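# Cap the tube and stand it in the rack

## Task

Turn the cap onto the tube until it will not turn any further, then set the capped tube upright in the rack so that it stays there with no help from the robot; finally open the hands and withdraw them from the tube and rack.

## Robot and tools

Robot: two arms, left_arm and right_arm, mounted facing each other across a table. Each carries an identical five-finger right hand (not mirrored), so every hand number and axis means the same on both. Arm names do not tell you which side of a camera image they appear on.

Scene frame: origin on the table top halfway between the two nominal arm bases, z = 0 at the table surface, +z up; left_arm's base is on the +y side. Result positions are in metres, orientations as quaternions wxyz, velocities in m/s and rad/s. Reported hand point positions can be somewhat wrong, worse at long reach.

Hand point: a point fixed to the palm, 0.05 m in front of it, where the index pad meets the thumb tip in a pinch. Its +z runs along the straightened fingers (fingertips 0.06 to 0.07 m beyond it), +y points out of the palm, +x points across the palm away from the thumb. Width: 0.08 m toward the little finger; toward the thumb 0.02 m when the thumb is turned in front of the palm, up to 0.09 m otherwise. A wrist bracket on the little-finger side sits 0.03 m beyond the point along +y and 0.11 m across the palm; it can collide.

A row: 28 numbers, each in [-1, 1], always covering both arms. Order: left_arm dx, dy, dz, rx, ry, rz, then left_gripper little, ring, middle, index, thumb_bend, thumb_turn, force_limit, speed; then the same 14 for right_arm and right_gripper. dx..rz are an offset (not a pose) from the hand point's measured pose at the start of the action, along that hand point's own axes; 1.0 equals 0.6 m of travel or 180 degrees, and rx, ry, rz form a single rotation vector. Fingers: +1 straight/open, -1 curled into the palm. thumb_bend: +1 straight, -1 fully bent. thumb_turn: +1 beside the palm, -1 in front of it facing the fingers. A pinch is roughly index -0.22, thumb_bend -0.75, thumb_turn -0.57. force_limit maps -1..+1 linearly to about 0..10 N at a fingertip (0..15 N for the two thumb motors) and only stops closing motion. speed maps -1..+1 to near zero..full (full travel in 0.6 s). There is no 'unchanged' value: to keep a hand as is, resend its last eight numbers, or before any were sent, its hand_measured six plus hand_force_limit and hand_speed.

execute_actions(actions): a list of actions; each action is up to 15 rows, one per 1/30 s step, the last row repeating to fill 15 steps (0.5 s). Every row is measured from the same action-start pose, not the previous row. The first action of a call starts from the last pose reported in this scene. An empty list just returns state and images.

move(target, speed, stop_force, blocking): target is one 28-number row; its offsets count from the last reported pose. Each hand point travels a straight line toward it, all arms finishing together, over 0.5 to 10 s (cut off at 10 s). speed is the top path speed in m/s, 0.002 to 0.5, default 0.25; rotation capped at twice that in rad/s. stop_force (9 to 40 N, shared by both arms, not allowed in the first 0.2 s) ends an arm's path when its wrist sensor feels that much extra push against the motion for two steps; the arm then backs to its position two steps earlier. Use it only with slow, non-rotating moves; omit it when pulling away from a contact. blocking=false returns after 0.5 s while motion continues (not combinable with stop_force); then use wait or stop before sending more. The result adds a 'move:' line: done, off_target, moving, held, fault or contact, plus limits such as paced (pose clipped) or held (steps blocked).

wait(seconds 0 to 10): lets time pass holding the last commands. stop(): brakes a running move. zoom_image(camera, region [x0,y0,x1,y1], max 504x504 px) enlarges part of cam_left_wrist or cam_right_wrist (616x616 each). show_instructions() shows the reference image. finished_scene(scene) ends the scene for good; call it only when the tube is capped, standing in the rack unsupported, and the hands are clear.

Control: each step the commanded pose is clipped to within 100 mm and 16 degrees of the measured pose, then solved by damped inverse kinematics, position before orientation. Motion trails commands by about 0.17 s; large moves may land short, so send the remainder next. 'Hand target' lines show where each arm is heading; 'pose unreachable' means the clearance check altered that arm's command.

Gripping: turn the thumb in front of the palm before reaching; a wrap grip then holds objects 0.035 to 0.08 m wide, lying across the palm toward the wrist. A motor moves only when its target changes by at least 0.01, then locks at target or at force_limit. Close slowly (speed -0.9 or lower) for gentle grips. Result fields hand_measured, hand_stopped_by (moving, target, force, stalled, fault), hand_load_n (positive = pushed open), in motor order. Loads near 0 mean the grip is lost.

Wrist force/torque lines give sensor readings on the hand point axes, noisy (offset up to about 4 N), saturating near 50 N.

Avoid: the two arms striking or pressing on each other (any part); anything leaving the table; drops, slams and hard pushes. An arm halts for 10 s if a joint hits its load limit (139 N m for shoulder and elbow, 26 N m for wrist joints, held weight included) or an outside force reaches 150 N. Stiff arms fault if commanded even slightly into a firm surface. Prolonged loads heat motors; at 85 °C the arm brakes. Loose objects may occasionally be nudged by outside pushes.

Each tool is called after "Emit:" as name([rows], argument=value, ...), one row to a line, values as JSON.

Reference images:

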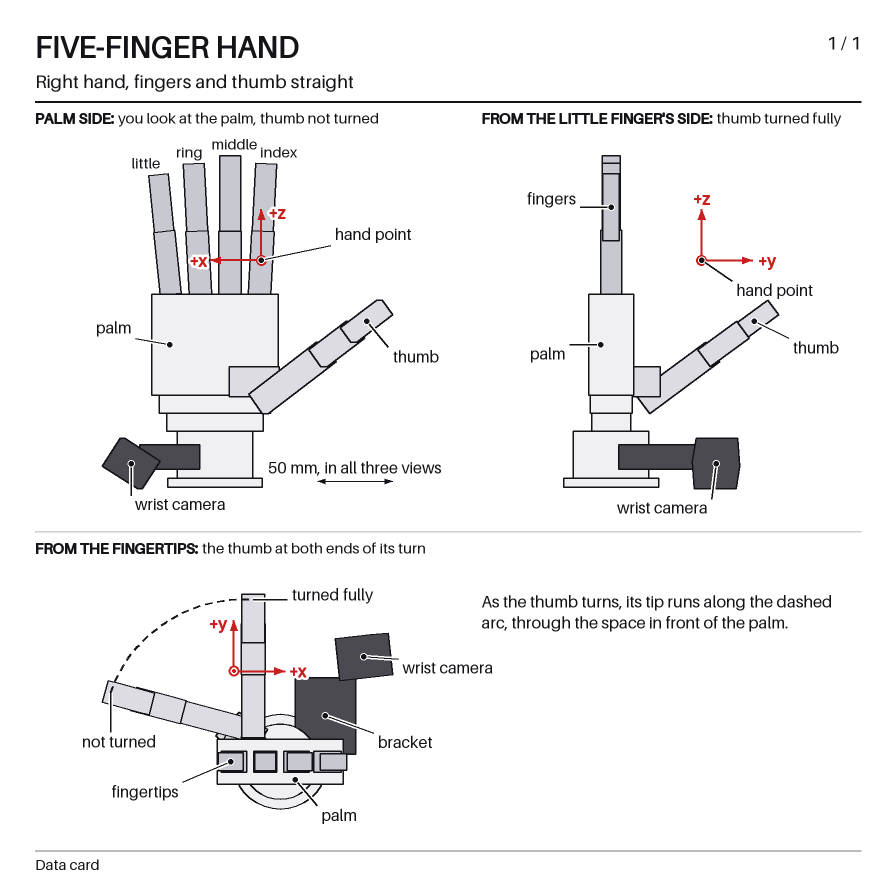

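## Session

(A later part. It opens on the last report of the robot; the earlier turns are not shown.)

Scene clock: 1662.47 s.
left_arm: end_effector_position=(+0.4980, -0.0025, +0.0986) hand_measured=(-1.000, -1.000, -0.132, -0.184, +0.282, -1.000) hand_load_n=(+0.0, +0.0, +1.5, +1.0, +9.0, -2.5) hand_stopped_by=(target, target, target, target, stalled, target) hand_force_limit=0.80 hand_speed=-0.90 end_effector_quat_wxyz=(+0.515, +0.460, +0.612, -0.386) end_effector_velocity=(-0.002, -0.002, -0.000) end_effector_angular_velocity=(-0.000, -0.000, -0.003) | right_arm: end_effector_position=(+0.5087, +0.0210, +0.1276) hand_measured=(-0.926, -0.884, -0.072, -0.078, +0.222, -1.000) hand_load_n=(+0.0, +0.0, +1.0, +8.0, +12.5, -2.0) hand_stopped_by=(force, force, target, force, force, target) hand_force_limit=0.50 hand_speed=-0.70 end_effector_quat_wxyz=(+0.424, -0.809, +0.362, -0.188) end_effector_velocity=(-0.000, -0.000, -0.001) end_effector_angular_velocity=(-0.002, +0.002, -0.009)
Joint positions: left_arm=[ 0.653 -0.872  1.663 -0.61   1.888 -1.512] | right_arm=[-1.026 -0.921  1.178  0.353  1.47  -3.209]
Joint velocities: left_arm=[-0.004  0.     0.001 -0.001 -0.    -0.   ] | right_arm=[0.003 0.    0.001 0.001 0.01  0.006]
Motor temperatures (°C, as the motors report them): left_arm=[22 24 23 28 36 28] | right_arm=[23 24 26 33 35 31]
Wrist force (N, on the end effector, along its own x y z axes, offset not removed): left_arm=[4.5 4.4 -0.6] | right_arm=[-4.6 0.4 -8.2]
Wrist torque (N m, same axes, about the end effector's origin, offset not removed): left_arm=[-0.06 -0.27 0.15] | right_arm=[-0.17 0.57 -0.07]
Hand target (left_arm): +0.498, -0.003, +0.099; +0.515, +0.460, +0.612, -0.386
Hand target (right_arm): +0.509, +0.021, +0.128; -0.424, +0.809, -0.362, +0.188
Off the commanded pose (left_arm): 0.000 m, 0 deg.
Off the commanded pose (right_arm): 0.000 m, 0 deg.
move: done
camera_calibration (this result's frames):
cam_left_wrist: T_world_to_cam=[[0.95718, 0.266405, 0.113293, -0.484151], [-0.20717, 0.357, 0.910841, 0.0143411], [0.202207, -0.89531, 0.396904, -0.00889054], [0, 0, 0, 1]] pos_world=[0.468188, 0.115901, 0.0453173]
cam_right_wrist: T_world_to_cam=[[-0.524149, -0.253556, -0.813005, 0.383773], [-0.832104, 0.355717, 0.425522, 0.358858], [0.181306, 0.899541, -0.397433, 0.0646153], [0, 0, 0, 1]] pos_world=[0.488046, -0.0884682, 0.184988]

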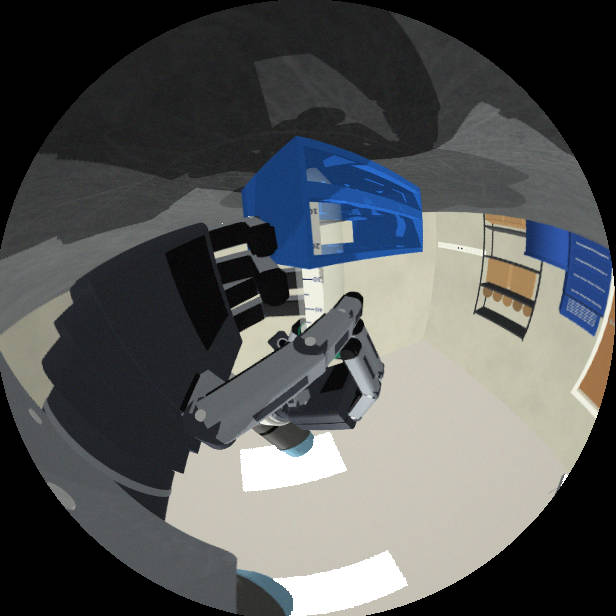

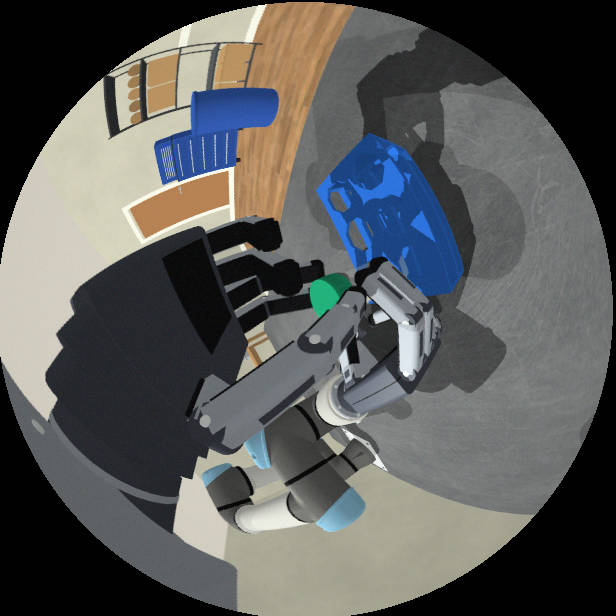

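Tight. Release.

Emit:
move(target=[0,0,0,0,0,0,-1,-1,-0.135,-0.185,0.27,-1,0.8,-0.9,0,-0.07,-0.05,0,0,0,-1,-1,0.12,0.12,0.47,-1,0.5,0.5], speed=0.07)

Emit:
move(target=[0,0,0,0,0,0,-1,-1,0.4,0.4,0.7,-1,0.8,-0.6,0,-0.05,-0.3,0,0,0,-1,-1,0.12,0.12,0.47,-1,0.5,0.5])

Emit:
move(target=[0,-0.2,-0.02,0,0,0,-1,-1,0.4,0.4,0.7,-1,0.8,-0.6,0,0,0,0,0,0,-1,-1,0.12,0.12,0.47,-1,0.5,0.5], speed=0.15)

Emit:
move(target=[-0.1,-0.05,-0.25,0,0,0,-1,-1,0.4,0.4,0.7,-1,0.8,-0.6,0,0,0,0,0,0,-1,-1,0.12,0.12,0.47,-1,0.5,0.5])

Scene clock: 1676.80 s.
left_arm: end_effector_position=(+0.4980, -0.0025, +0.0986) hand_measured=(-1.000, -1.000, -0.132, -0.184, +0.284, -1.000) hand_load_n=(+0.0, +0.0, +2.5, +2.5, +5.5, -0.5) hand_stopped_by=(target, target, target, target, stalled, target) hand_force_limit=0.80 hand_speed=-0.90 end_effector_quat_wxyz=(+0.515, +0.460, +0.612, -0.386) end_effector_velocity=(+0.001, +0.001, +0.000) end_effector_angular_velocity=(-0.001, -0.001, +0.002) | right_arm: end_effector_position=(+0.5083, +0.0204, +0.1790) hand_measured=(-0.926, -0.884, +0.120, +0.120, +0.470, -1.000) hand_load_n=(+0.0, +0.0, +0.0, +0.0, +0.0, +0.0) hand_stopped_by=(force, force, target, target, target, target) hand_force_limit=0.50 hand_speed=0.50 end_effector_quat_wxyz=(+0.424, -0.809, +0.362, -0.188) end_effector_velocity=(-0.000, -0.001, +0.001) end_effector_angular_velocity=(-0.002, +0.001, -0.002)
Joint positions: left_arm=[ 0.653 -0.872  1.663 -0.61   1.888 -1.512] | right_arm=[-1.027 -0.95   1.091  0.468  1.47  -3.209]
Joint velocities: left_arm=[ 0.002  0.    -0.001 -0.001 -0.    -0.   ] | right_arm=[-0.    -0.    -0.003  0.006  0.002  0.   ]
Motor temperatures (°C, as the motors report them): left_arm=[22 24 23 28 36 28] | right_arm=[23 24 26 33 35 31]
Wrist force (N, on the end effector, along its own x y z axes, offset not removed): left_arm=[-3.8 0.5 -0.6] | right_arm=[-4.9 0.3 0.6]
Wrist torque (N m, same axes, about the end effector's origin, offset not removed): left_arm=[0.33 0.34 -0.41] | right_arm=[-0.03 0.72 -0.29]
Hand target (left_arm): +0.498, -0.003, +0.099; +0.515, +0.460, +0.612, -0.386
Hand target (right_arm): +0.508, +0.020, +0.179; -0.424, +0.809, -0.362, +0.188
Off the commanded pose (left_arm): 0.000 m, 0 deg.
Off the commanded pose (right_arm): 0.000 m, 0 deg.
move: done
camera_calibration (this result's frames):
cam_left_wrist: T_world_to_cam=[[0.957176, 0.266416, 0.113295, -0.484158], [-0.207176, 0.357001, 0.910839, 0.0143428], [0.202216, -0.895306, 0.396908, -0.00889221], [0, 0, 0, 1]] pos_world=[0.468194, 0.115906, 0.0453181]
cam_right_wrist: T_world_to_cam=[[-0.524132, -0.253538, -0.813022, 0.425185], [-0.832112, 0.355705, 0.425514, 0.336831], [0.181312, 0.899551, -0.397408, 0.0856616], [0, 0, 0, 1]] pos_world=[0.487603, -0.089069, 0.236401]

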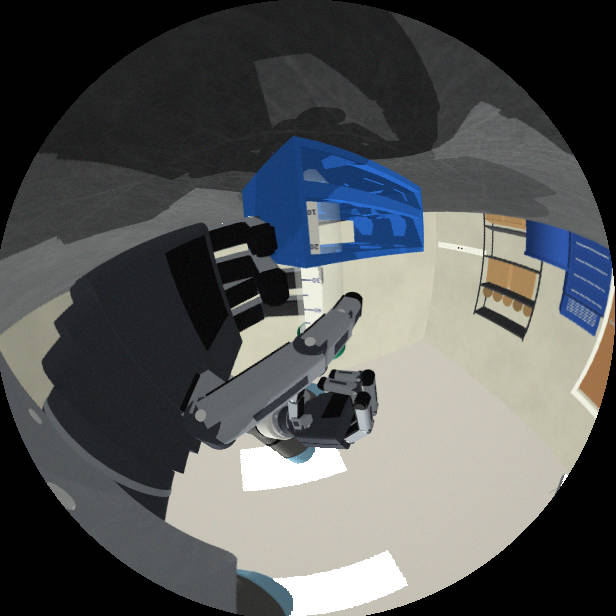

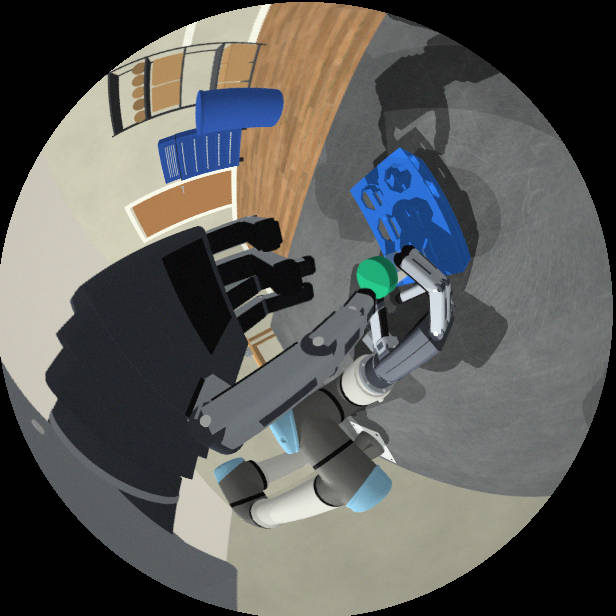

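Scene clock: 1678.10 s.
left_arm: end_effector_position=(+0.4980, -0.0025, +0.0986) hand_measured=(-1.000, -1.000, +0.400, +0.400, +0.700, -1.000) hand_load_n=(+0.0, +0.0, +0.0, +0.0, +0.0, +0.0) hand_stopped_by=(target, target, target, target, target, target) hand_force_limit=0.80 hand_speed=-0.60 end_effector_quat_wxyz=(+0.515, +0.460, +0.612, -0.386) end_effector_velocity=(-0.001, -0.001, -0.000) end_effector_angular_velocity=(+0.001, +0.000, -0.001) | right_arm: end_effector_position=(+0.4110, -0.0669, +0.3059) hand_measured=(-0.926, -0.884, +0.120, +0.120, +0.470, -1.000) hand_load_n=(+0.0, +0.0, +0.0, +0.0, +0.0, +0.0) hand_stopped_by=(force, force, target, target, target, target) hand_force_limit=0.50 hand_speed=0.50 end_effector_quat_wxyz=(+0.424, -0.809, +0.362, -0.188) end_effector_velocity=(-0.001, -0.001, +0.002) end_effector_angular_velocity=(-0.000, -0.000, -0.000)
Joint positions: left_arm=[ 0.653 -0.872  1.663 -0.61   1.888 -1.512] | right_arm=[-1.062 -1.31   1.294  0.628  1.44  -3.229]
Joint velocities: left_arm=[-0.002 -0.    -0.     0.001 -0.001  0.   ] | right_arm=[-0.001 -0.004  0.002  0.003 -0.    -0.001]
Motor temperatures (°C, as the motors report them): left_arm=[22 24 23 28 36 28] | right_arm=[23 24 26 33 35 31]
Wrist force (N, on the end effector, along its own x y z axes, offset not removed): left_arm=[-3.6 0.7 -3.6] | right_arm=[-1.4 1.4 0.4]
Wrist torque (N m, same axes, about the end effector's origin, offset not removed): left_arm=[0.45 0.45 -0.22] | right_arm=[0.30 0.33 0.12]
Hand target (left_arm): +0.498, -0.003, +0.099; +0.515, +0.460, +0.612, -0.386
Hand target (right_arm): +0.411, -0.067, +0.306; -0.424, +0.809, -0.362, +0.188
Off the commanded pose (left_arm): 0.000 m, 0 deg.
Off the commanded pose (right_arm): 0.000 m, 0 deg.
move: done
camera_calibration (this result's frames):
cam_left_wrist: T_world_to_cam=[[0.957178, 0.266413, 0.113285, -0.484156], [-0.207161, 0.356979, 0.910851, 0.014339], [0.202222, -0.895316, 0.396883, -0.00888734], [0, 0, 0, 1]] pos_world=[0.468191, 0.11591, 0.0453143]
cam_right_wrist: T_world_to_cam=[[-0.524156, -0.253545, -0.813004, 0.455205], [-0.832098, 0.355719, 0.425531, 0.232988], [0.18131, 0.899543, -0.397427, 0.232333], [0, 0, 0, 1]] pos_world=[0.390343, -0.176457, 0.363275]

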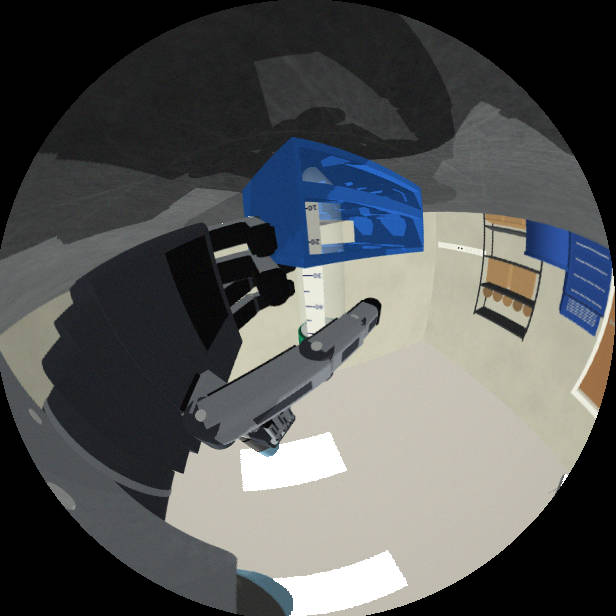

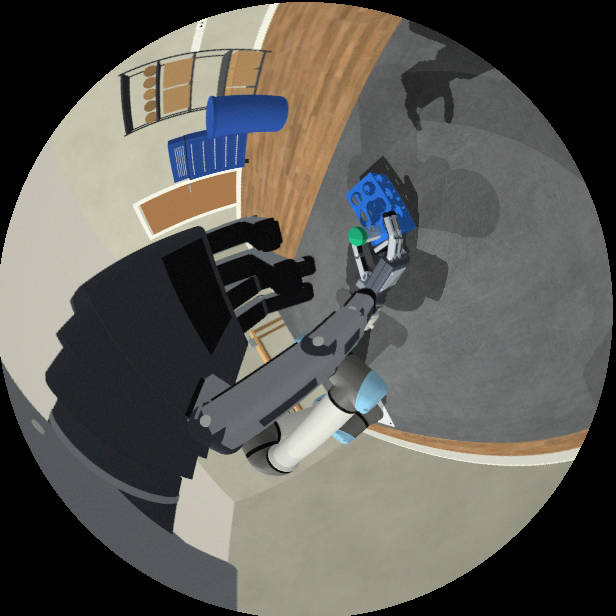

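Scene clock: 1679.40 s.
left_arm: end_effector_position=(+0.3796, -0.0246, +0.1004) hand_measured=(-1.000, -1.000, +0.400, +0.400, +0.700, -1.000) hand_load_n=(+0.0, +0.0, +0.0, +0.0, +0.0, +0.0) hand_stopped_by=(target, target, target, target, target, target) hand_force_limit=0.80 hand_speed=-0.60 end_effector_quat_wxyz=(+0.515, +0.460, +0.612, -0.386) end_effector_velocity=(-0.002, -0.001, +0.000) end_effector_angular_velocity=(-0.002, -0.001, +0.001) | right_arm: end_effector_position=(+0.4110, -0.0670, +0.3059) hand_measured=(-0.926, -0.884, +0.120, +0.120, +0.470, -1.000) hand_load_n=(+0.0, +0.0, +0.0, +0.0, +0.0, +0.0) hand_stopped_by=(force, force, target, target, target, target) hand_force_limit=0.50 hand_speed=0.50 end_effector_quat_wxyz=(+0.424, -0.809, +0.362, -0.188) end_effector_velocity=(+0.000, -0.000, +0.001) end_effector_angular_velocity=(+0.000, -0.002, +0.000)
Joint positions: left_arm=[ 0.421 -0.985  1.878 -0.721  1.661 -1.554] | right_arm=[-1.062 -1.31   1.294  0.628  1.44  -3.23 ]
Joint velocities: left_arm=[-0.005 -0.001  0.002 -0.003 -0.006 -0.001] | right_arm=[-0.    -0.001 -0.001 -0.     0.    -0.001]
Motor temperatures (°C, as the motors report them): left_arm=[22 24 23 28 36 28] | right_arm=[23 24 26 33 35 31]
Wrist force (N, on the end effector, along its own x y z axes, offset not removed): left_arm=[0.6 0.4 0.3] | right_arm=[-2.1 3.3 -0.4]
Wrist torque (N m, same axes, about the end effector's origin, offset not removed): left_arm=[0.13 -0.24 -0.16] | right_arm=[0.60 0.30 0.16]
Hand target (left_arm): +0.379, -0.025, +0.100; +0.515, +0.460, +0.612, -0.386
Hand target (right_arm): +0.411, -0.067, +0.306; -0.424, +0.809, -0.362, +0.188
Off the commanded pose (left_arm): 0.000 m, 0 deg.
Off the commanded pose (right_arm): 0.000 m, 0 deg.
move: done
camera_calibration (this result's frames):
cam_left_wrist: T_world_to_cam=[[0.957212, 0.266347, 0.113154, -0.365135], [-0.207023, 0.357043, 0.910858, -0.00399447], [0.202203, -0.89531, 0.396906, -0.00541403], [0, 0, 0, 1]] pos_world=[0.34978, 0.0938315, 0.0471039]
cam_right_wrist: T_world_to_cam=[[-0.524179, -0.25356, -0.812984, 0.455205], [-0.832086, 0.355725, 0.425549, 0.232978], [0.181297, 0.899537, -0.397448, 0.232362], [0, 0, 0, 1]] pos_world=[0.39034, -0.176473, 0.363283]

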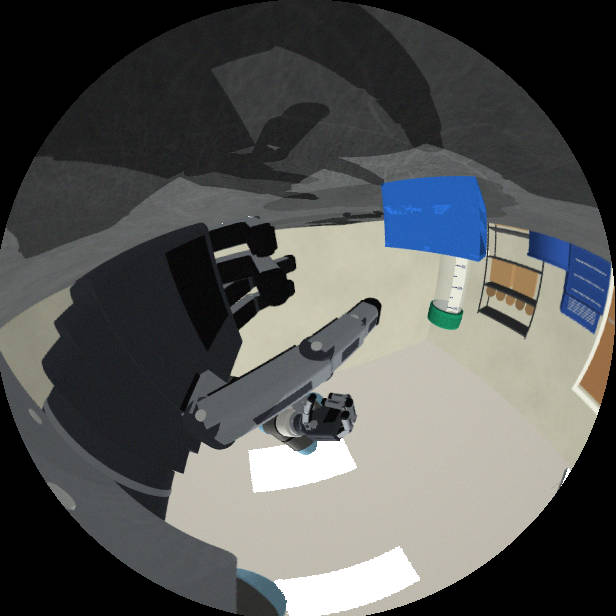

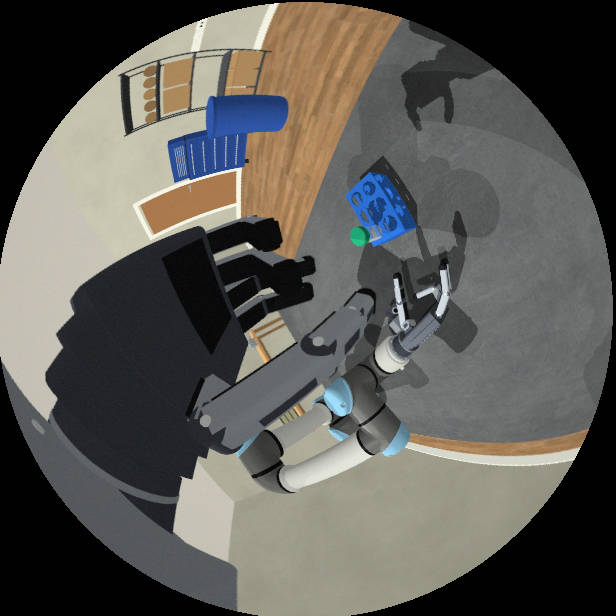

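Scene clock: 1680.67 s.
left_arm: end_effector_position=(+0.3124, +0.0989, +0.1851) hand_measured=(-1.000, -1.000, +0.400, +0.400, +0.700, -1.000) hand_load_n=(+0.0, +0.0, +0.0, +0.0, +0.0, +0.0) hand_stopped_by=(target, target, target, target, target, target) hand_force_limit=0.80 hand_speed=-0.60 end_effector_quat_wxyz=(+0.515, +0.460, +0.612, -0.386) end_effector_velocity=(-0.002, +0.000, +0.002) end_effector_angular_velocity=(-0.001, -0.001, -0.002) | right_arm: end_effector_position=(+0.4110, -0.0670, +0.3059) hand_measured=(-0.926, -0.884, +0.120, +0.120, +0.470, -1.000) hand_load_n=(+0.0, +0.0, +0.0, +0.0, +0.0, +0.0) hand_stopped_by=(force, force, target, target, target, target) hand_force_limit=0.50 hand_speed=0.50 end_effector_quat_wxyz=(+0.424, -0.809, +0.362, -0.188) end_effector_velocity=(+0.000, +0.000, +0.001) end_effector_angular_velocity=(+0.001, -0.000, +0.000)
Joint positions: left_arm=[ 0.367 -1.413  2.232 -0.647  1.607 -1.563] | right_arm=[-1.062 -1.31   1.294  0.628  1.44  -3.23 ]
Joint velocities: left_arm=[-0.004 -0.006  0.002  0.003 -0.002 -0.   ] | right_arm=[ 0.    -0.    -0.001  0.001 -0.     0.   ]
Motor temperatures (°C, as the motors report them): left_arm=[22 24 23 28 36 28] | right_arm=[23 24 26 33 35 31]
Wrist force (N, on the end effector, along its own x y z axes, offset not removed): left_arm=[-1.0 1.4 -0.1] | right_arm=[-1.3 0.0 1.8]
Wrist torque (N m, same axes, about the end effector's origin, offset not removed): left_arm=[0.36 0.10 -0.01] | right_arm=[-0.02 0.18 0.06]
Hand target (left_arm): +0.312, +0.099, +0.185; +0.515, +0.460, +0.612, -0.386
Hand target (right_arm): +0.411, -0.067, +0.306; -0.424, +0.809, -0.362, +0.188
Off the commanded pose (left_arm): 0.000 m, 0 deg.
Off the commanded pose (right_arm): 0.000 m, 0 deg.
move: done
camera_calibration (this result's frames):
cam_left_wrist: T_world_to_cam=[[0.957225, 0.266314, 0.113126, -0.343277], [-0.206984, 0.35705, 0.910864, -0.13917], [0.202184, -0.895317, 0.3969, 0.0851028], [0, 0, 0, 1]] pos_world=[0.282581, 0.217304, 0.131821]
cam_right_wrist: T_world_to_cam=[[-0.524171, -0.253555, -0.812991, 0.455206], [-0.832091, 0.355723, 0.425542, 0.232984], [0.181301, 0.899539, -0.39744, 0.232355], [0, 0, 0, 1]] pos_world=[0.390344, -0.17647, 0.363281]

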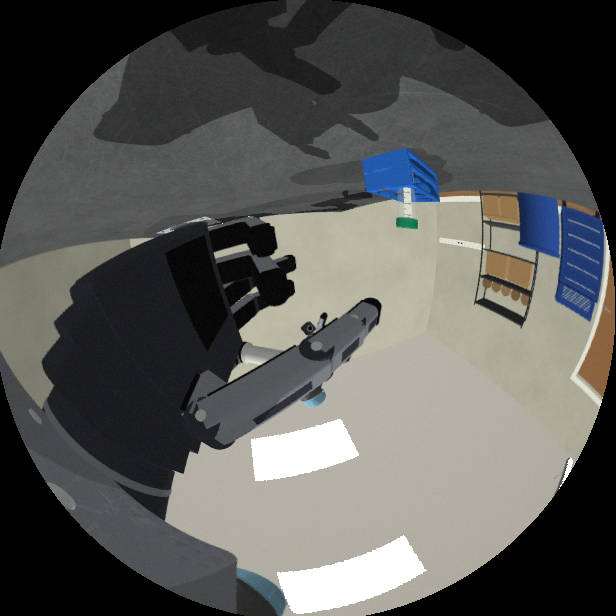

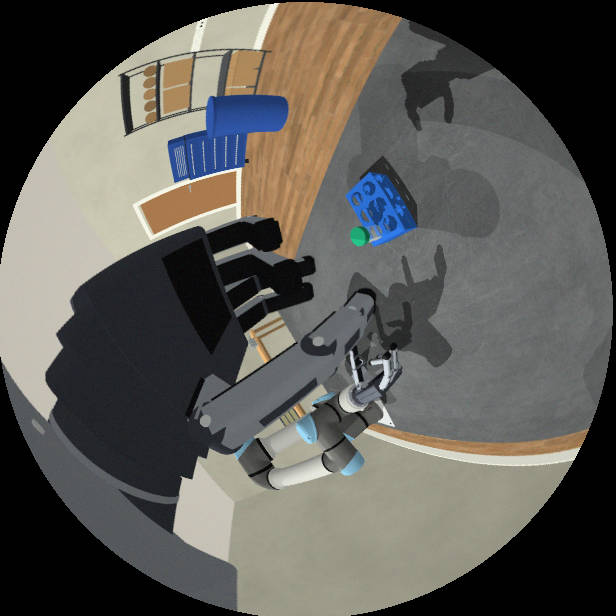

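Emit:
finished_scene(scene=1)

The scene is finished: the task was done.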